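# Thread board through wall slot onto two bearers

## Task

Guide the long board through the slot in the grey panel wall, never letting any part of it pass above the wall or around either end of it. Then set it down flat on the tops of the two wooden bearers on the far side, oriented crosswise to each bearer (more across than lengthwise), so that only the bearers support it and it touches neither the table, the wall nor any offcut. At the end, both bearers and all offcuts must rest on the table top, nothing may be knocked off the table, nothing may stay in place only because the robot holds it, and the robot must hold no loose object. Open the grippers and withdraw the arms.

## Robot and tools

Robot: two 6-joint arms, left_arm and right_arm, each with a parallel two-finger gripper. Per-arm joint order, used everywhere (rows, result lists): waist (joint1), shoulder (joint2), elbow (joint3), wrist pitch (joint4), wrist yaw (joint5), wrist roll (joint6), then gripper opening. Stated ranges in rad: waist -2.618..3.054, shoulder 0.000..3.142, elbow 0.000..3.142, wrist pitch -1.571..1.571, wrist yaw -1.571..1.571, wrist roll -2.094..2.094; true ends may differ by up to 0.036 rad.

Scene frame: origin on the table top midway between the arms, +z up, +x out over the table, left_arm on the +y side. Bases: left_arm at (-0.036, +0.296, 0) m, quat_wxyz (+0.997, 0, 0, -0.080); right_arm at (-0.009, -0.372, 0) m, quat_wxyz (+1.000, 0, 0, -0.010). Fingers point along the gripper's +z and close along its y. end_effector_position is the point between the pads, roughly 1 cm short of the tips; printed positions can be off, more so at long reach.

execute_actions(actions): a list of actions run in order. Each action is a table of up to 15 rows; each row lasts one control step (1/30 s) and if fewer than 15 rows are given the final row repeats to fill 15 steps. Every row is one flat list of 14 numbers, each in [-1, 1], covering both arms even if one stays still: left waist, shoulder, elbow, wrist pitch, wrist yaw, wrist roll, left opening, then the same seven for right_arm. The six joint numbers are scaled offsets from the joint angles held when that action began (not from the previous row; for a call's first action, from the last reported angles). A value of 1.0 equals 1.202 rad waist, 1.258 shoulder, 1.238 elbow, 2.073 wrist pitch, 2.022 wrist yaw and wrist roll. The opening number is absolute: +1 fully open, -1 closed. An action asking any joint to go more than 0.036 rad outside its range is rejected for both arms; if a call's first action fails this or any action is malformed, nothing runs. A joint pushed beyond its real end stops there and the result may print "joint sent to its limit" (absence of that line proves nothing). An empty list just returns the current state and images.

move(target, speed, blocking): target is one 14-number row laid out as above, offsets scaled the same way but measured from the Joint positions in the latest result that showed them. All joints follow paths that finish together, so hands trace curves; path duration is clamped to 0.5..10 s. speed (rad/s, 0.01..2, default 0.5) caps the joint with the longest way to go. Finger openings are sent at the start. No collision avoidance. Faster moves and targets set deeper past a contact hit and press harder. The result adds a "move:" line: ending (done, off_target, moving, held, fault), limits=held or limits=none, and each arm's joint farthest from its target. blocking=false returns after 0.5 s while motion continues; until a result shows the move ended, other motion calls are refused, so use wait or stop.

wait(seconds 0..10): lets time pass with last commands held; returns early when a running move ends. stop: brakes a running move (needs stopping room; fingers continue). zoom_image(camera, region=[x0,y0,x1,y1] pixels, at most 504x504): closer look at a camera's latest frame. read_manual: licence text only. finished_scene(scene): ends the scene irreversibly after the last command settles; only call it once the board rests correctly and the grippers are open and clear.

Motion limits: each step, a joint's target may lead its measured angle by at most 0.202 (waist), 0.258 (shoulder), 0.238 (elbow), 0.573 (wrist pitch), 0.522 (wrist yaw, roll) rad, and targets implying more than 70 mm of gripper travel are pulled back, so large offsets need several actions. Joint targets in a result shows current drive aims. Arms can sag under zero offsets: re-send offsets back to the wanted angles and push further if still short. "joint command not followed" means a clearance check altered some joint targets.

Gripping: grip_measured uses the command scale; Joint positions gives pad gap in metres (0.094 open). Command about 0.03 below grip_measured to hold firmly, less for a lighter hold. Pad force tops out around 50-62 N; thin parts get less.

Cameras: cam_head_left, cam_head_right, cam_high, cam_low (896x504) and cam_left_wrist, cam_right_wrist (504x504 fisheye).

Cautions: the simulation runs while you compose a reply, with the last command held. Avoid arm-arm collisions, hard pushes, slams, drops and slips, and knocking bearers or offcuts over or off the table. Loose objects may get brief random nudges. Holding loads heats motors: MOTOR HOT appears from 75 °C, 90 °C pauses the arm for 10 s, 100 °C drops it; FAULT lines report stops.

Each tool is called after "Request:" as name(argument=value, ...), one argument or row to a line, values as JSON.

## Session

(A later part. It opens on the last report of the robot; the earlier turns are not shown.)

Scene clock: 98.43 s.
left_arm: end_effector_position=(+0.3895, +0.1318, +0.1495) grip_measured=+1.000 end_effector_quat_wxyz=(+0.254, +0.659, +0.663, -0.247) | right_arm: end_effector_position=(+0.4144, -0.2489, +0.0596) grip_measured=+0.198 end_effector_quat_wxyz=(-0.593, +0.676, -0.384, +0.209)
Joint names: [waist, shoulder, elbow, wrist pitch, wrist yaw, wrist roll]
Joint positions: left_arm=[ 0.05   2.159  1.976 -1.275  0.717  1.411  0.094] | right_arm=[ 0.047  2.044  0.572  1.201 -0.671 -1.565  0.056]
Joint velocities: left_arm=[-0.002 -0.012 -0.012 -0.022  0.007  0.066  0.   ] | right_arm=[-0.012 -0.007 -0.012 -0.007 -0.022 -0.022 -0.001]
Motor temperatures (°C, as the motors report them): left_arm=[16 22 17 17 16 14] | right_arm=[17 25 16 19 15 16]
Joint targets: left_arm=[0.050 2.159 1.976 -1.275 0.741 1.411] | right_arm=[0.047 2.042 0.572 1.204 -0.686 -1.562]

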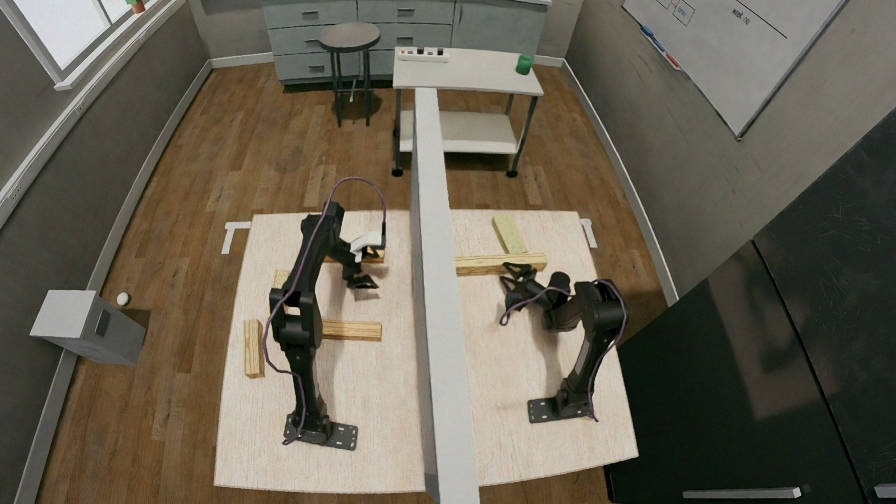

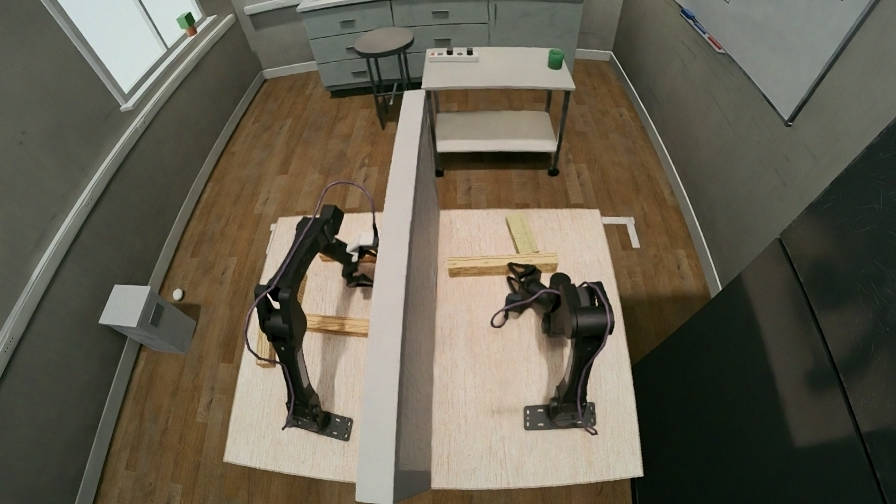

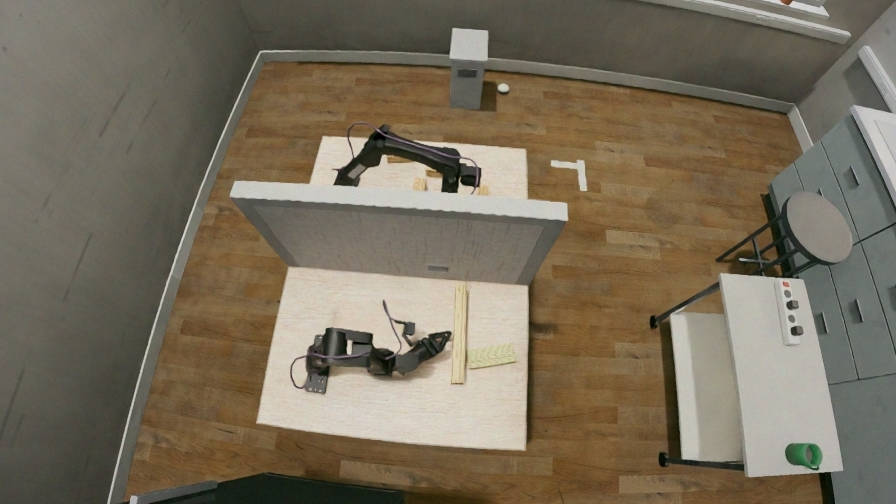

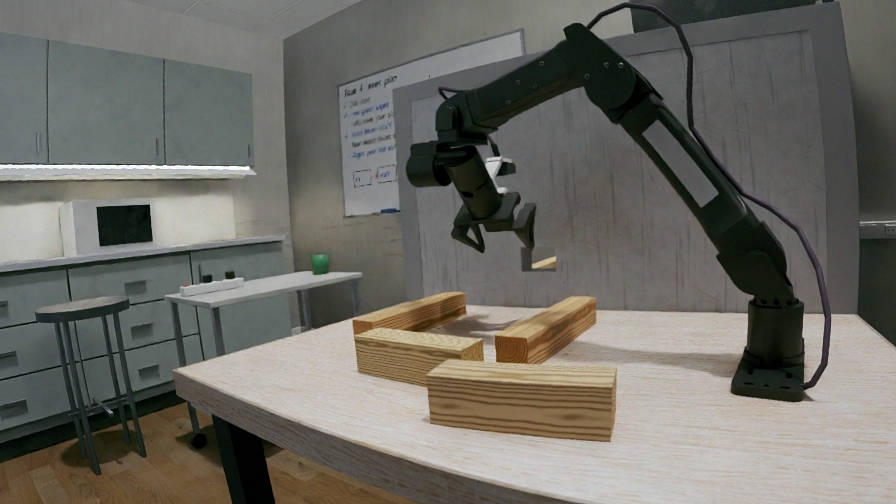

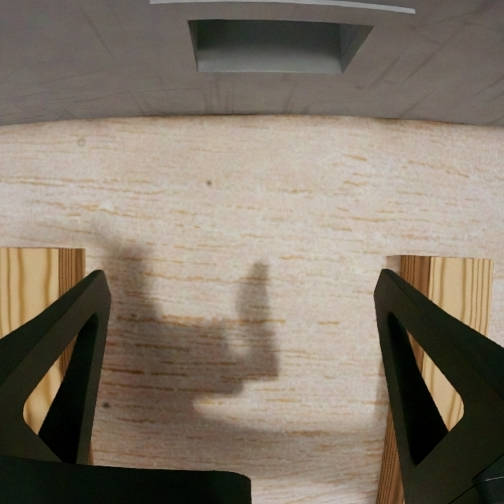

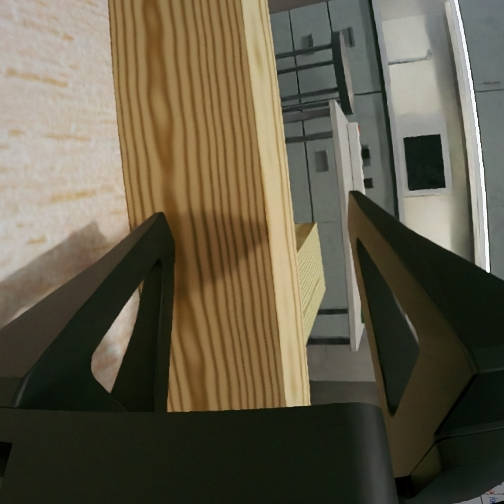

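Request:
move(
  target=[0,0,0,0,0.012,0,1, -0.014,-0.432,0.297,-0.70,-0.015,-0.005,0.2],
  speed=0.8,
)

Scene clock: 102.47 s.
left_arm: end_effector_position=(+0.3895, +0.1319, +0.1494) grip_measured=+1.000 end_effector_quat_wxyz=(+0.254, +0.659, +0.663, -0.246) | right_arm: end_effector_position=(+0.3701, -0.2514, +0.1363) grip_measured=+0.198 end_effector_quat_wxyz=(-0.459, +0.713, -0.529, +0.015)
Joint names: [waist, shoulder, elbow, wrist pitch, wrist yaw, wrist roll]
Joint positions: left_arm=[ 0.05   2.159  1.976 -1.275  0.716  1.411  0.094] | right_arm=[ 0.04   1.519  0.911 -0.23  -0.681 -1.575  0.056]
Joint velocities: left_arm=[-0.017 -0.002 -0.017  0.007  0.022  0.007  0.   ] | right_arm=[-0.042 -0.002  0.002 -0.066 -0.007  0.022 -0.001]
Motor temperatures (°C, as the motors report them): left_arm=[16 22 17 17 16 14] | right_arm=[17 24 16 19 15 16]
Joint targets: left_arm=[0.050 2.159 1.976 -1.275 0.741 1.411] | right_arm=[0.030 1.500 0.940 -0.250 -0.702 -1.575]
move: off_target (left_arm, right_arm); limits=none; left_arm: farthest joint: the wrist yaw, 0.025 radians from its target (0.024 radians at the start); right_arm: farthest joint: the elbow, 0.029 radians from its target (0.368 radians at the start)

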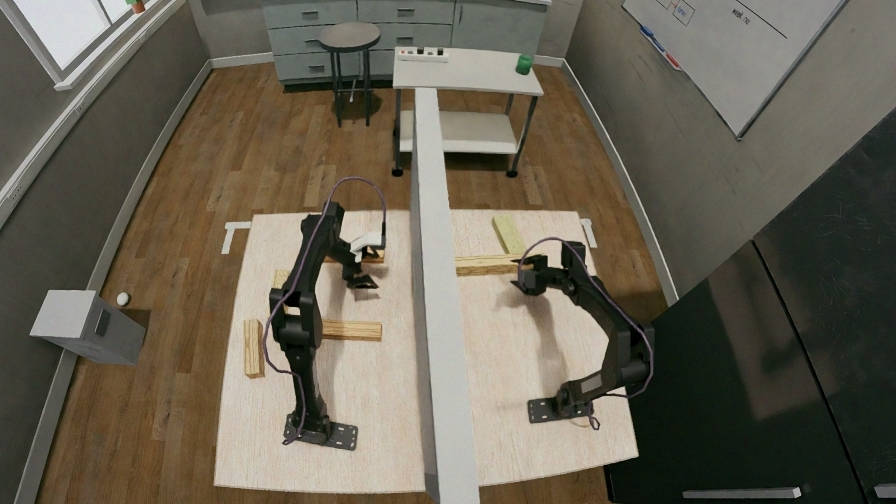

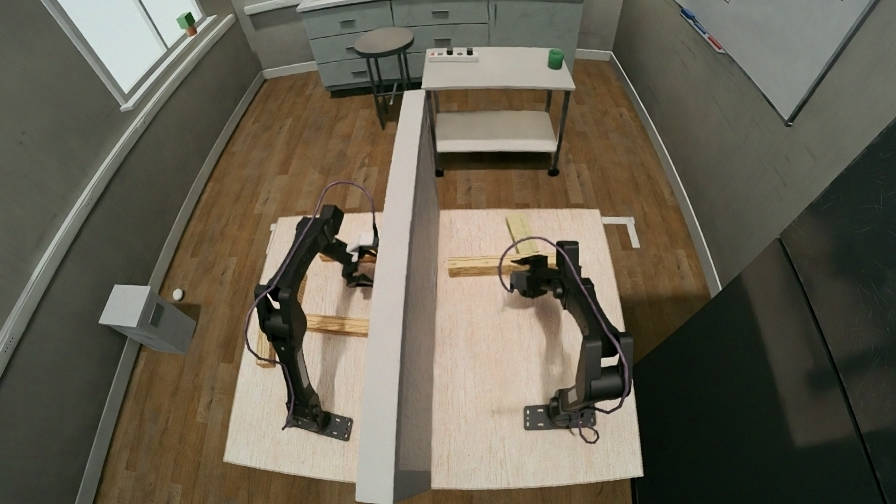

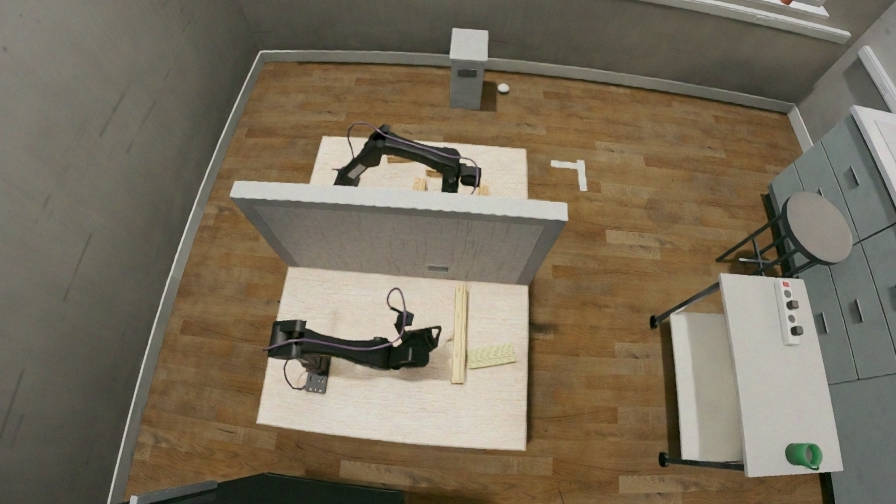

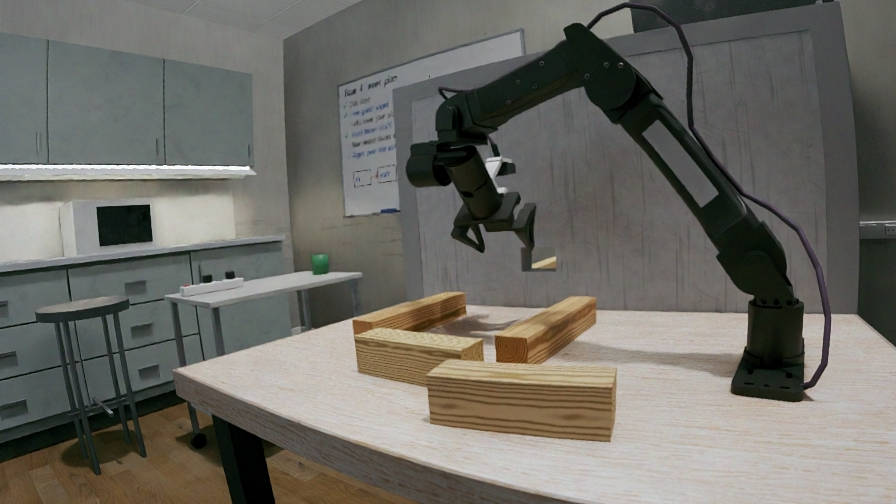

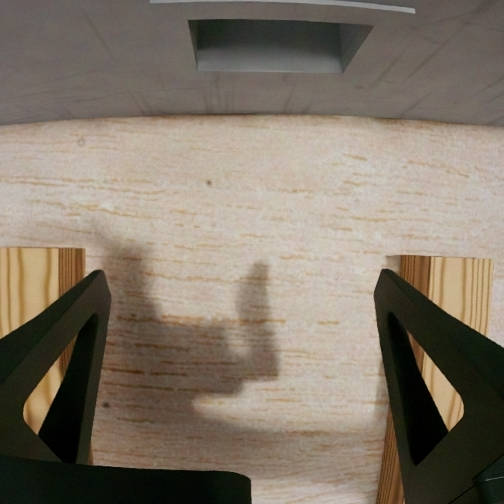

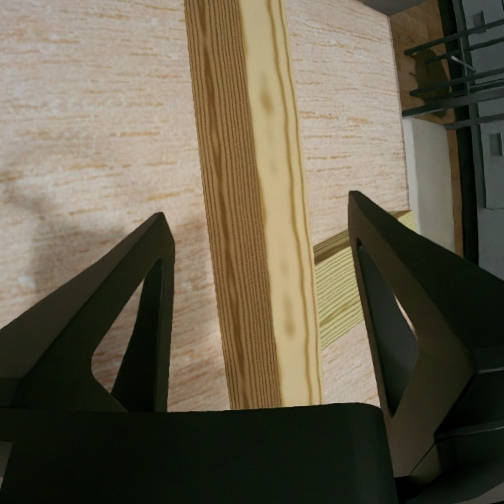

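Request:
move(
  target=[0,0,0,0,0.012,0,1, 0.0649,0.5723,0.9087,-0.4969,-0.01,0.0623,1],
  speed=0.8,
)

Scene clock: 106.20 s.
left_arm: end_effector_position=(+0.3895, +0.1319, +0.1494) grip_measured=+1.000 end_effector_quat_wxyz=(+0.254, +0.659, +0.663, -0.246) | right_arm: end_effector_position=(+0.4335, -0.2192, +0.1217) grip_measured=+1.000 end_effector_quat_wxyz=(-0.245, +0.669, -0.664, -0.229)
Joint names: [waist, shoulder, elbow, wrist pitch, wrist yaw, wrist roll]
Joint positions: left_arm=[ 0.05   2.159  1.976 -1.275  0.716  1.411  0.094] | right_arm=[ 0.11   2.232  2.003 -1.246 -0.677 -1.455  0.094]
Joint velocities: left_arm=[ 0.017 -0.007 -0.012 -0.007 -0.022 -0.066  0.   ] | right_arm=[ 0.007  0.022 -0.017 -0.007 -0.051 -0.037  0.   ]
Motor temperatures (°C, as the motors report them): left_arm=[16 22 17 17 16 14] | right_arm=[17 24 17 19 15 16]
Joint targets: left_arm=[0.050 2.159 1.976 -1.275 0.740 1.411] | right_arm=[0.118 2.239 2.036 -1.260 -0.701 -1.449]
move: off_target (left_arm, right_arm); limits=none; left_arm: farthest joint: the wrist yaw, 0.025 radians from its target (0.024 radians at the start); right_arm: farthest joint: the elbow, 0.033 radians from its target (1.125 radians at the start)

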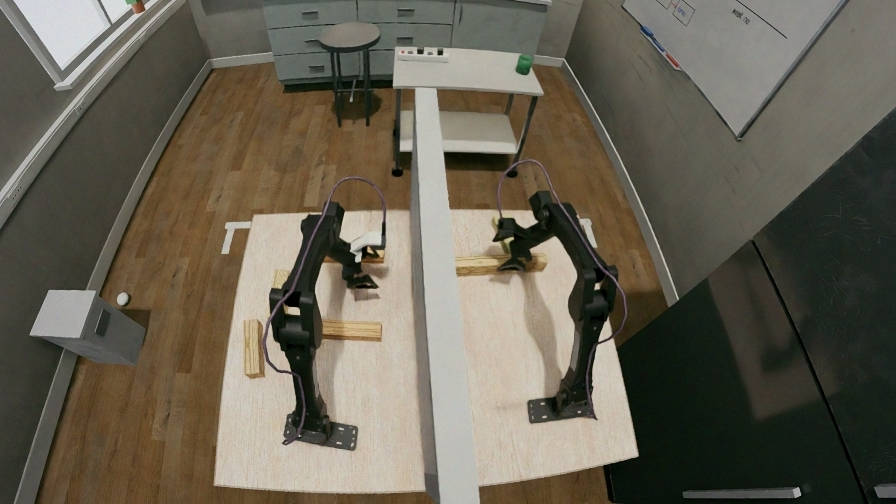

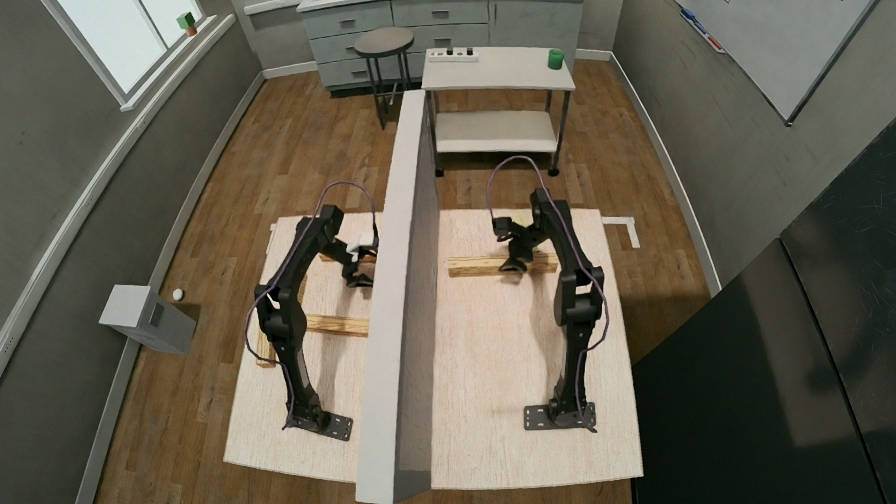

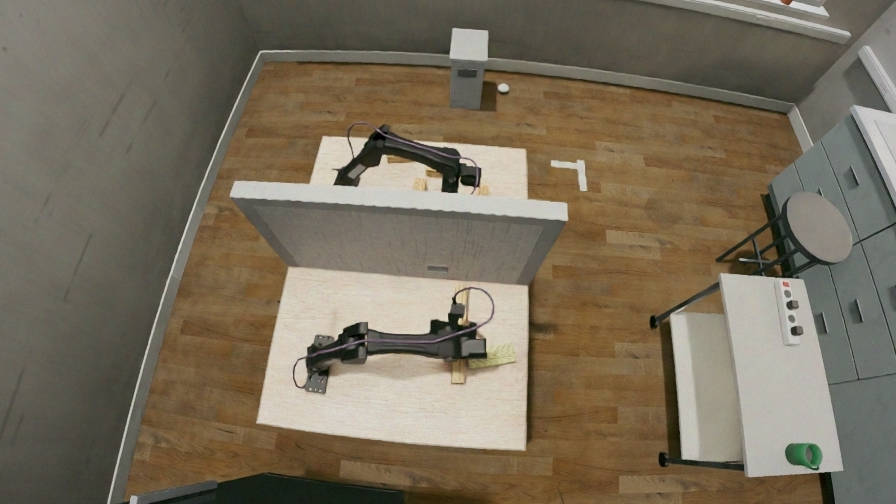

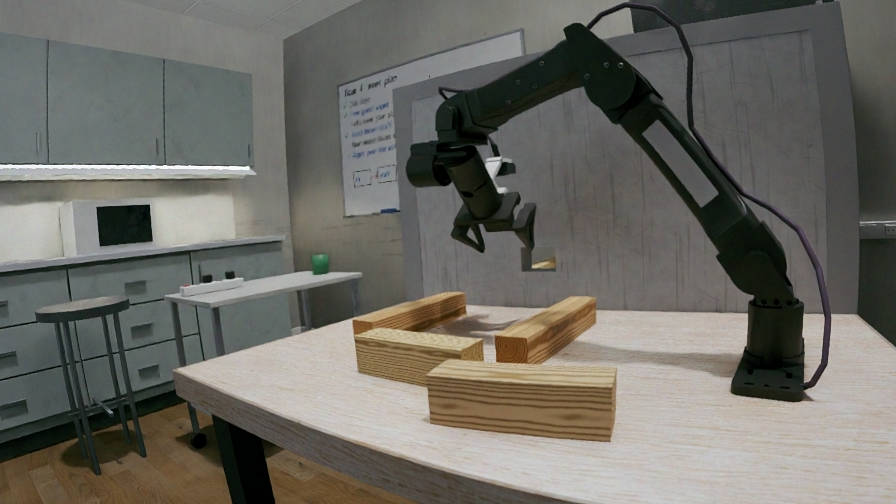

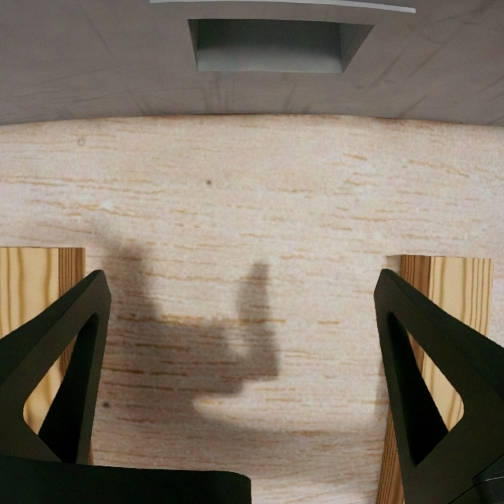

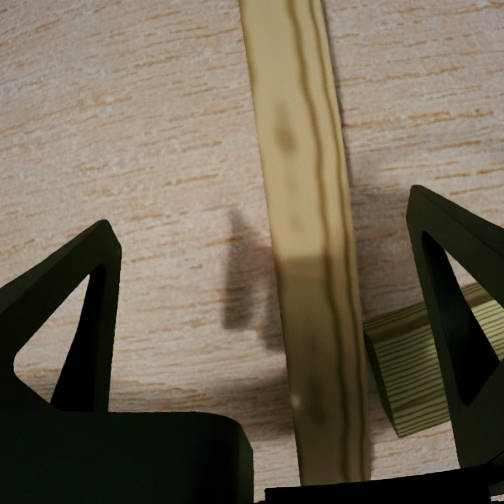

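Request:
move(
  target=[0,0,0,0,0.012,0,1, 0.0732,0.101,0.1187,0.0159,-0.0104,0.0537,1],
  speed=0.4,
)

Scene clock: 107.87 s.
left_arm: end_effector_position=(+0.3896, +0.1320, +0.1493) grip_measured=+1.000 end_effector_quat_wxyz=(+0.254, +0.659, +0.664, -0.246) | right_arm: end_effector_position=(+0.4461, -0.1761, +0.0979) grip_measured=+1.000 end_effector_quat_wxyz=(-0.228, +0.666, -0.667, -0.245)
Joint names: [waist, shoulder, elbow, wrist pitch, wrist yaw, wrist roll]
Joint positions: left_arm=[ 0.05   2.159  1.976 -1.275  0.715  1.411  0.094] | right_arm=[ 0.199  2.355  2.117 -1.218 -0.673 -1.352  0.094]
Joint velocities: left_arm=[-0.032  0.012 -0.007 -0.051  0.037  0.037  0.   ] | right_arm=[-0.017 -0.002 -0.002 -0.066 -0.022  0.022  0.   ]
Motor temperatures (°C, as the motors report them): left_arm=[16 22 17 17 16 14] | right_arm=[17 24 17 19 15 16]
Joint targets: left_arm=[0.050 2.159 1.976 -1.275 0.740 1.411] | right_arm=[0.198 2.359 2.150 -1.213 -0.698 -1.346]
move: off_target (left_arm, right_arm); limits=none; left_arm: farthest joint: the wrist yaw, 0.025 radians from its target (0.025 radians at the start); right_arm: farthest joint: the elbow, 0.033 radians from its target (0.147 radians at the start)

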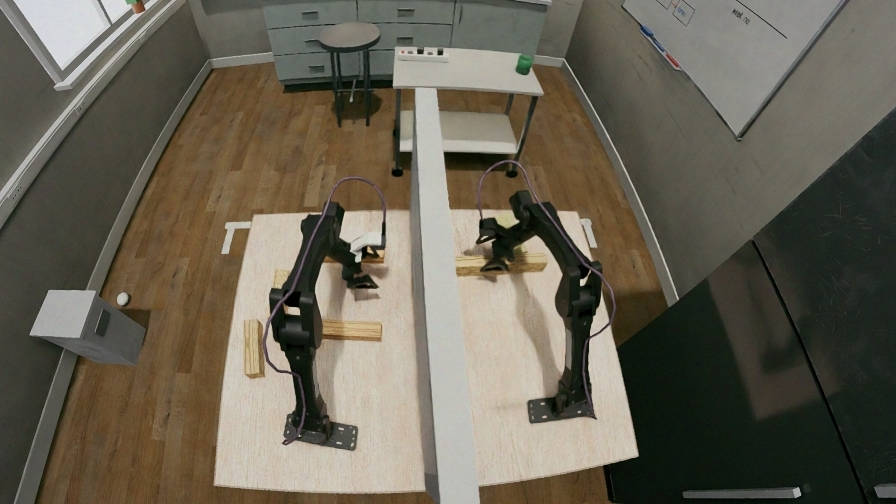

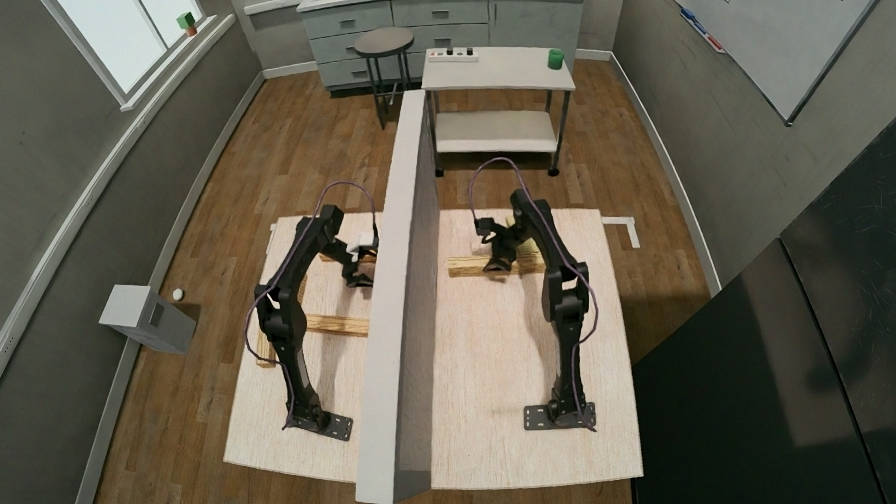

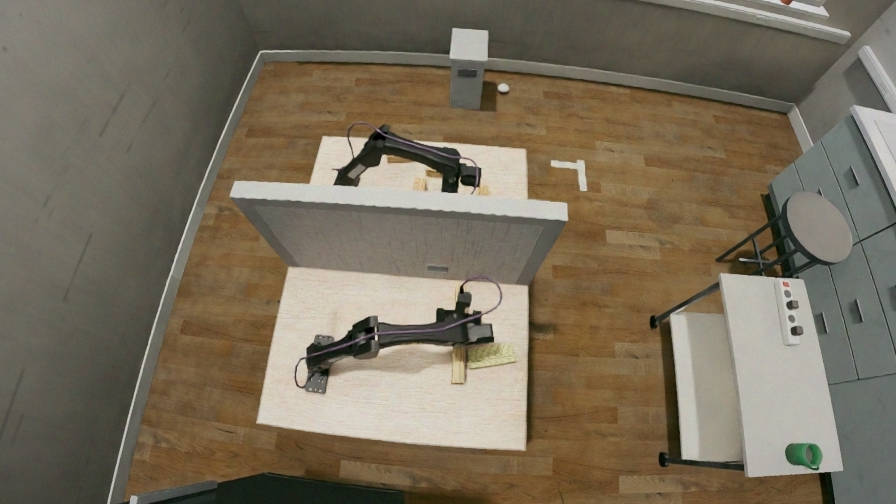

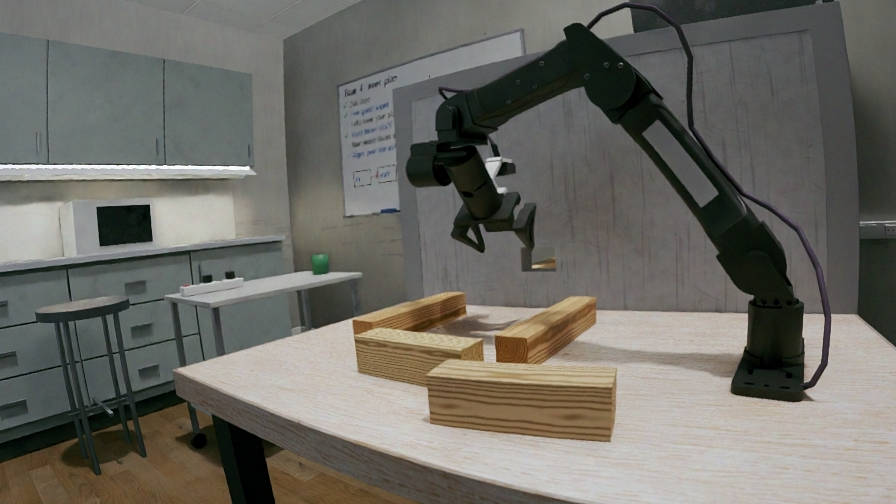

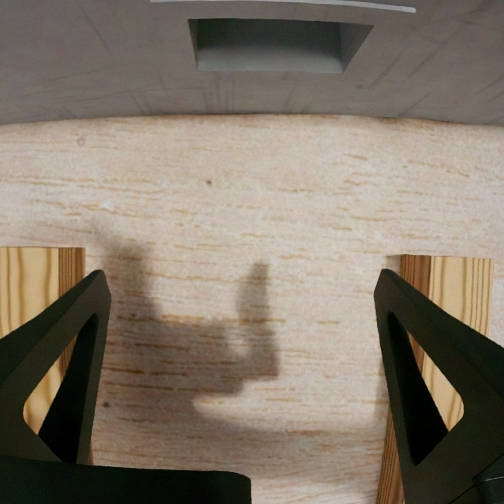

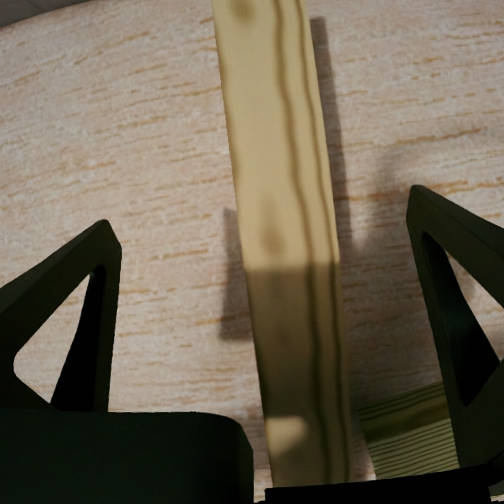

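Request:
move(
  target=[0,0,0,0,0.012,0,1, -0.0033,0.0326,-0.16,0.1317,-0.0124,0,1],
  speed=0.3,
)

Scene clock: 109.77 s.
left_arm: end_effector_position=(+0.3896, +0.1321, +0.1492) grip_measured=+1.000 end_effector_quat_wxyz=(+0.254, +0.659, +0.664, -0.246) | right_arm: end_effector_position=(+0.4572, -0.1745, +0.0384) grip_measured=+1.000 end_effector_quat_wxyz=(-0.246, +0.671, -0.660, -0.230)
Joint names: [waist, shoulder, elbow, wrist pitch, wrist yaw, wrist roll]
Joint positions: left_arm=[ 0.05   2.159  1.976 -1.275  0.715  1.411  0.094] | right_arm=[ 0.199  2.39   1.936 -0.952 -0.67  -1.351  0.094]
Joint velocities: left_arm=[-0.017  0.007 -0.007 -0.022 -0.007 -0.022  0.   ] | right_arm=[-0.002 -0.007 -0.007 -0.095 -0.007  0.022  0.   ]
Motor temperatures (°C, as the motors report them): left_arm=[16 22 17 17 16 14] | right_arm=[17 25 17 19 15 16]
Joint targets: left_arm=[0.050 2.159 1.976 -1.275 0.739 1.411] | right_arm=[0.195 2.396 1.919 -0.946 -0.698 -1.352]
move: off_target (left_arm, right_arm); limits=none; left_arm: farthest joint: the wrist yaw, 0.025 radians from its target (0.024 radians at the start); right_arm: farthest joint: the wrist yaw, 0.028 radians from its target (0.025 radians at the start)

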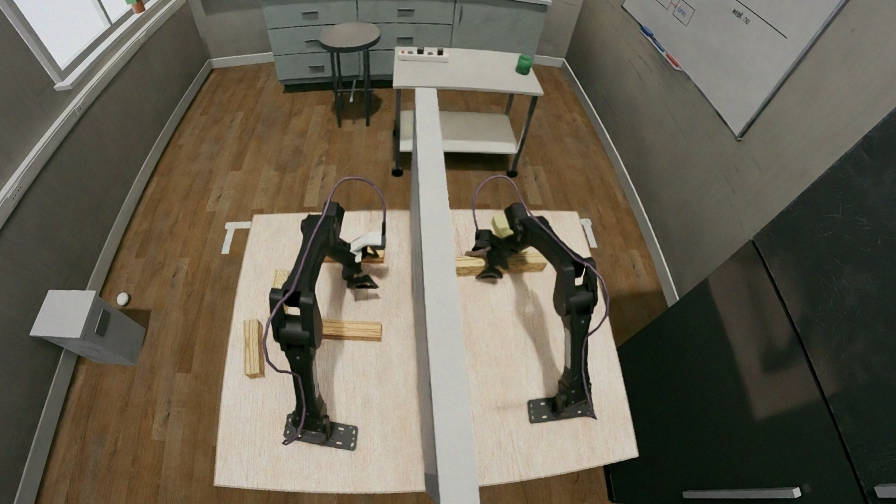

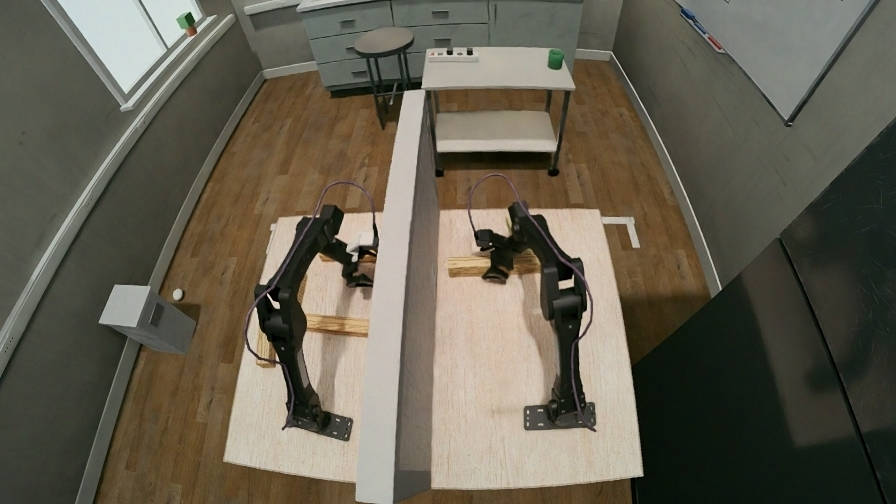

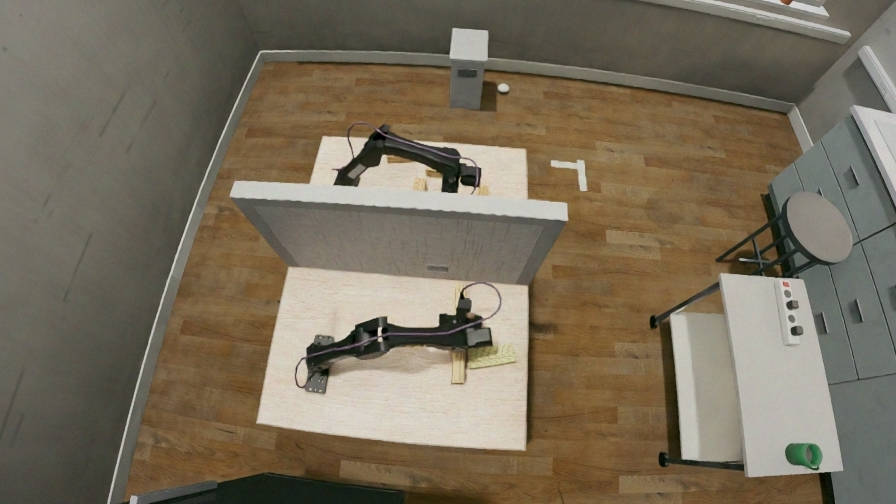

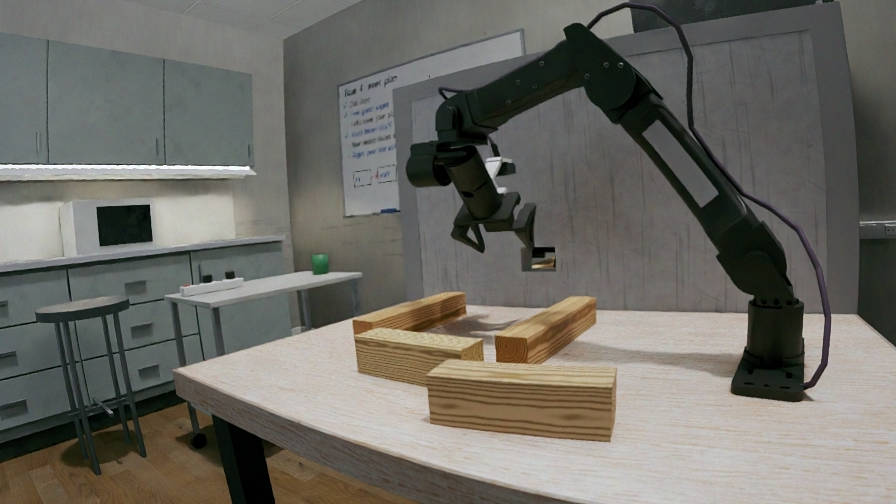

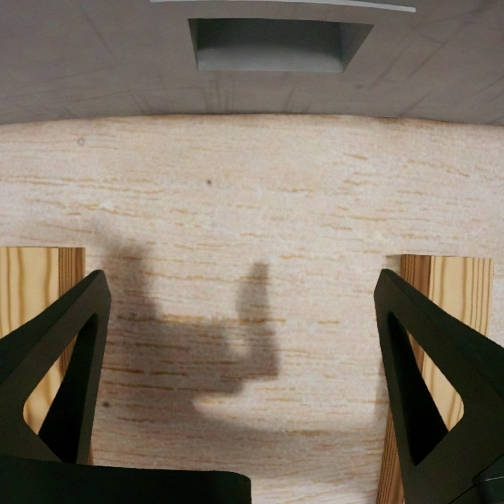

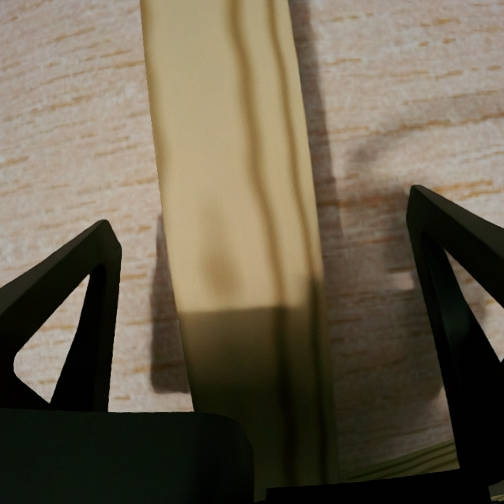

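Request:
execute_actions(
  actions=[
    [[0,0,0,0,0.012,0,1, 0,0.008,-0.03,0.003,-0.012,0,1]],
    [[0,0,0,0,0,0,1, 0,0,0,0,0,0,-0.25]],
    [[0,0,0,0,0,0,1, 0,0,0,0,0,0,-0.25]],
  ],
)

Scene clock: 111.43 s.
left_arm: end_effector_position=(+0.3899, +0.1335, +0.1480) grip_measured=+1.000 end_effector_quat_wxyz=(+0.250, +0.661, +0.665, -0.242) | right_arm: end_effector_position=(+0.4535, -0.1761, +0.0324) grip_measured=-0.207 end_effector_quat_wxyz=(-0.239, +0.670, -0.663, -0.231)
Joint names: [waist, shoulder, elbow, wrist pitch, wrist yaw, wrist roll]
Joint positions: left_arm=[ 0.05   2.159  1.976 -1.275  0.704  1.411  0.094] | right_arm=[ 0.199  2.39   1.917 -0.947 -0.664 -1.351  0.037]
Joint velocities: left_arm=[-0.017 -0.002  0.002 -0.022 -0.051 -0.051  0.   ] | right_arm=[-0.007  0.007  0.017 -0.007 -0.037  0.007 -0.   ]
Motor temperatures (°C, as the motors report them): left_arm=[16 22 17 17 16 14] | right_arm=[17 25 16 18 15 16]
Joint targets: left_arm=[0.050 2.159 1.976 -1.275 0.709 1.411] | right_arm=[0.199 2.390 1.917 -0.947 -0.664 -1.351]
Step readings (joint positions; steps 1 to 15: 1st action; 16 to 30: 2nd action; 31 to 45: 3rd action):
0: left_arm=[0.050 2.159 1.976 -1.275 0.715 1.411] | right_arm=[0.199 2.390 1.936 -0.952 -0.670 -1.351]
1: left_arm=[0.050 2.159 1.976 -1.275 0.715 1.411] | right_arm=[0.199 2.390 1.934 -0.950 -0.670 -1.351]
2: left_arm=[0.050 2.159 1.976 -1.275 0.715 1.411] | right_arm=[0.199 2.390 1.931 -0.949 -0.671 -1.351]
4: left_arm=[0.050 2.159 1.976 -1.275 0.715 1.411] | right_arm=[0.199 2.390 1.922 -0.948 -0.671 -1.351]
8: left_arm=[0.050 2.159 1.976 -1.275 0.715 1.411] | right_arm=[0.199 2.390 1.917 -0.948 -0.671 -1.351]
15: left_arm=[0.050 2.159 1.976 -1.275 0.715 1.411] | right_arm=[0.199 2.390 1.917 -0.948 -0.671 -1.351]
16: left_arm=[0.050 2.159 1.976 -1.275 0.714 1.411] | right_arm=[0.199 2.390 1.917 -0.948 -0.670 -1.351]
17: left_arm=[0.050 2.159 1.976 -1.275 0.713 1.411] | right_arm=[0.199 2.390 1.917 -0.948 -0.668 -1.351]
19: left_arm=[0.050 2.159 1.976 -1.275 0.712 1.411] | right_arm=[0.199 2.390 1.917 -0.948 -0.666 -1.351]
23: left_arm=[0.050 2.159 1.976 -1.275 0.710 1.411] | right_arm=[0.199 2.390 1.917 -0.947 -0.664 -1.351]
30: left_arm=[0.050 2.159 1.976 -1.275 0.709 1.411] | right_arm=[0.199 2.390 1.917 -0.947 -0.664 -1.351]
31: left_arm=[0.050 2.159 1.976 -1.275 0.708 1.411] | right_arm=[0.199 2.390 1.917 -0.947 -0.664 -1.351]
32: left_arm=[0.050 2.159 1.976 -1.275 0.707 1.411] | right_arm=[0.199 2.390 1.917 -0.947 -0.664 -1.351]
34: left_arm=[0.050 2.159 1.976 -1.275 0.706 1.411] | right_arm=[0.199 2.390 1.917 -0.947 -0.664 -1.351]
38: left_arm=[0.050 2.159 1.976 -1.275 0.704 1.411] | right_arm=[0.199 2.390 1.917 -0.947 -0.664 -1.351]
45: Joint positions above

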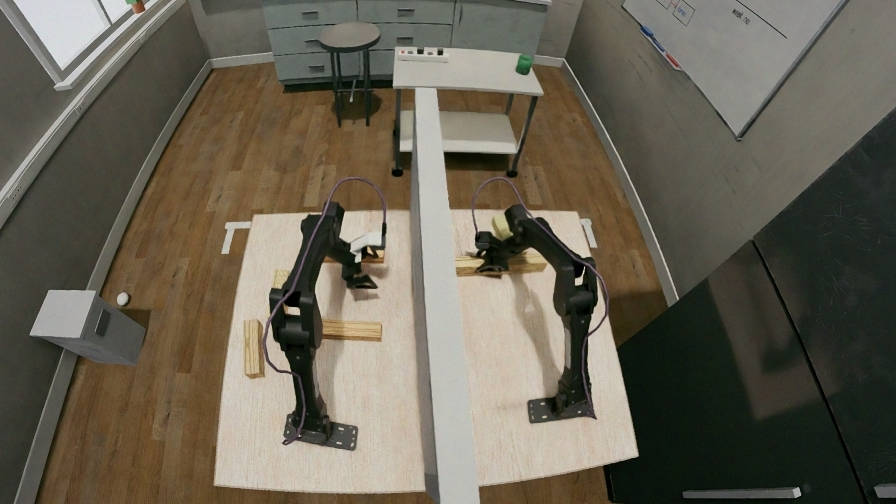

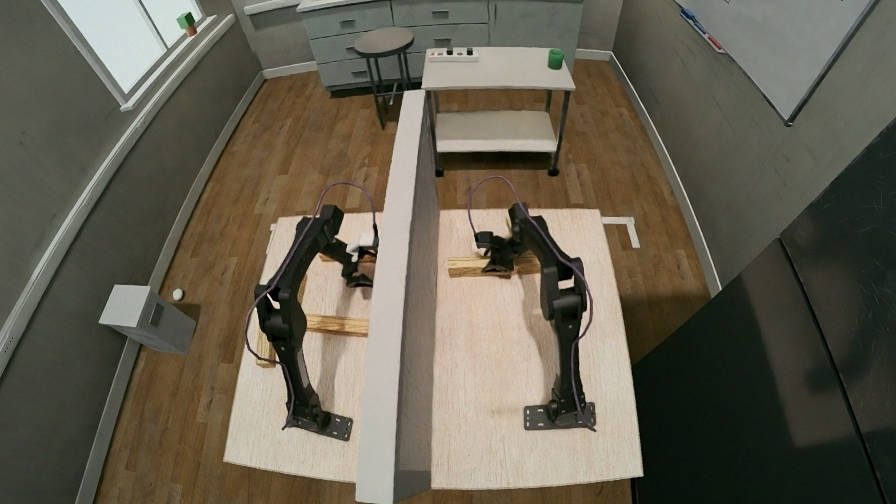

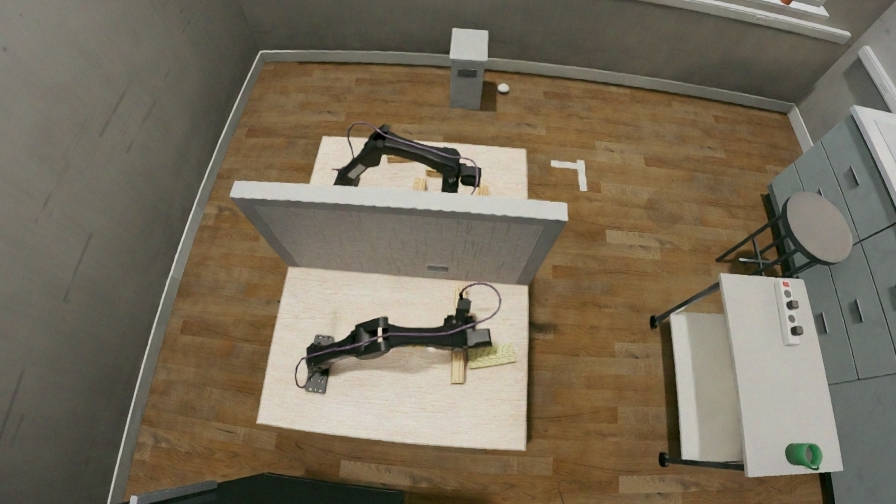

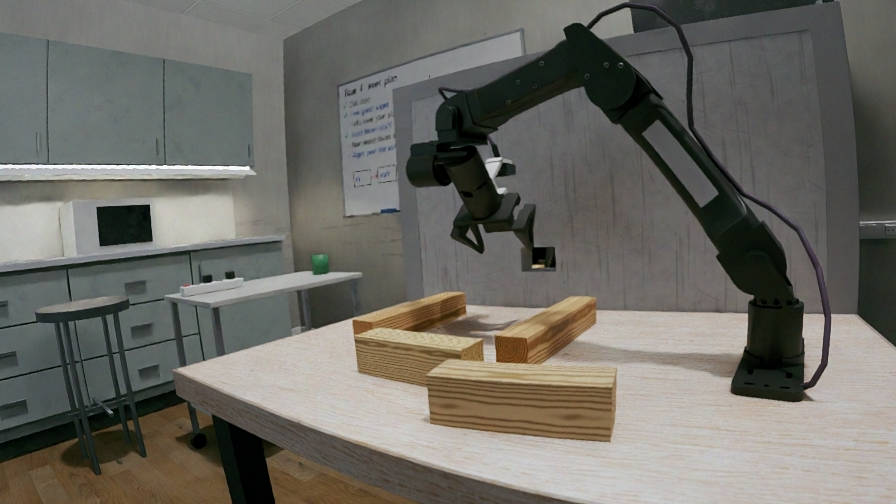

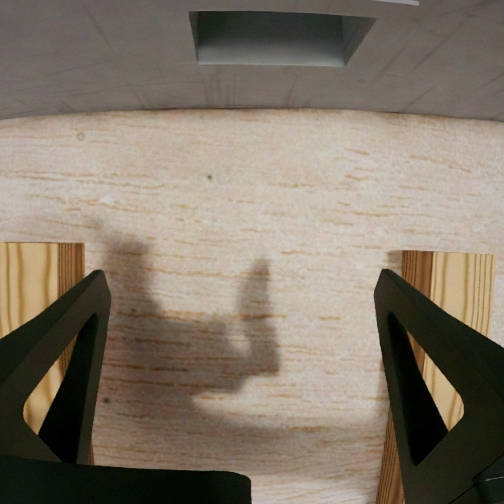

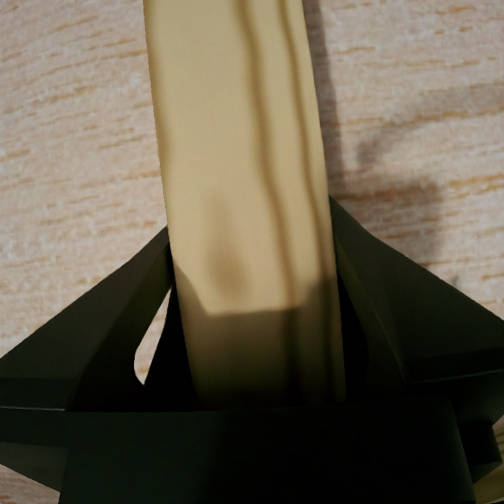

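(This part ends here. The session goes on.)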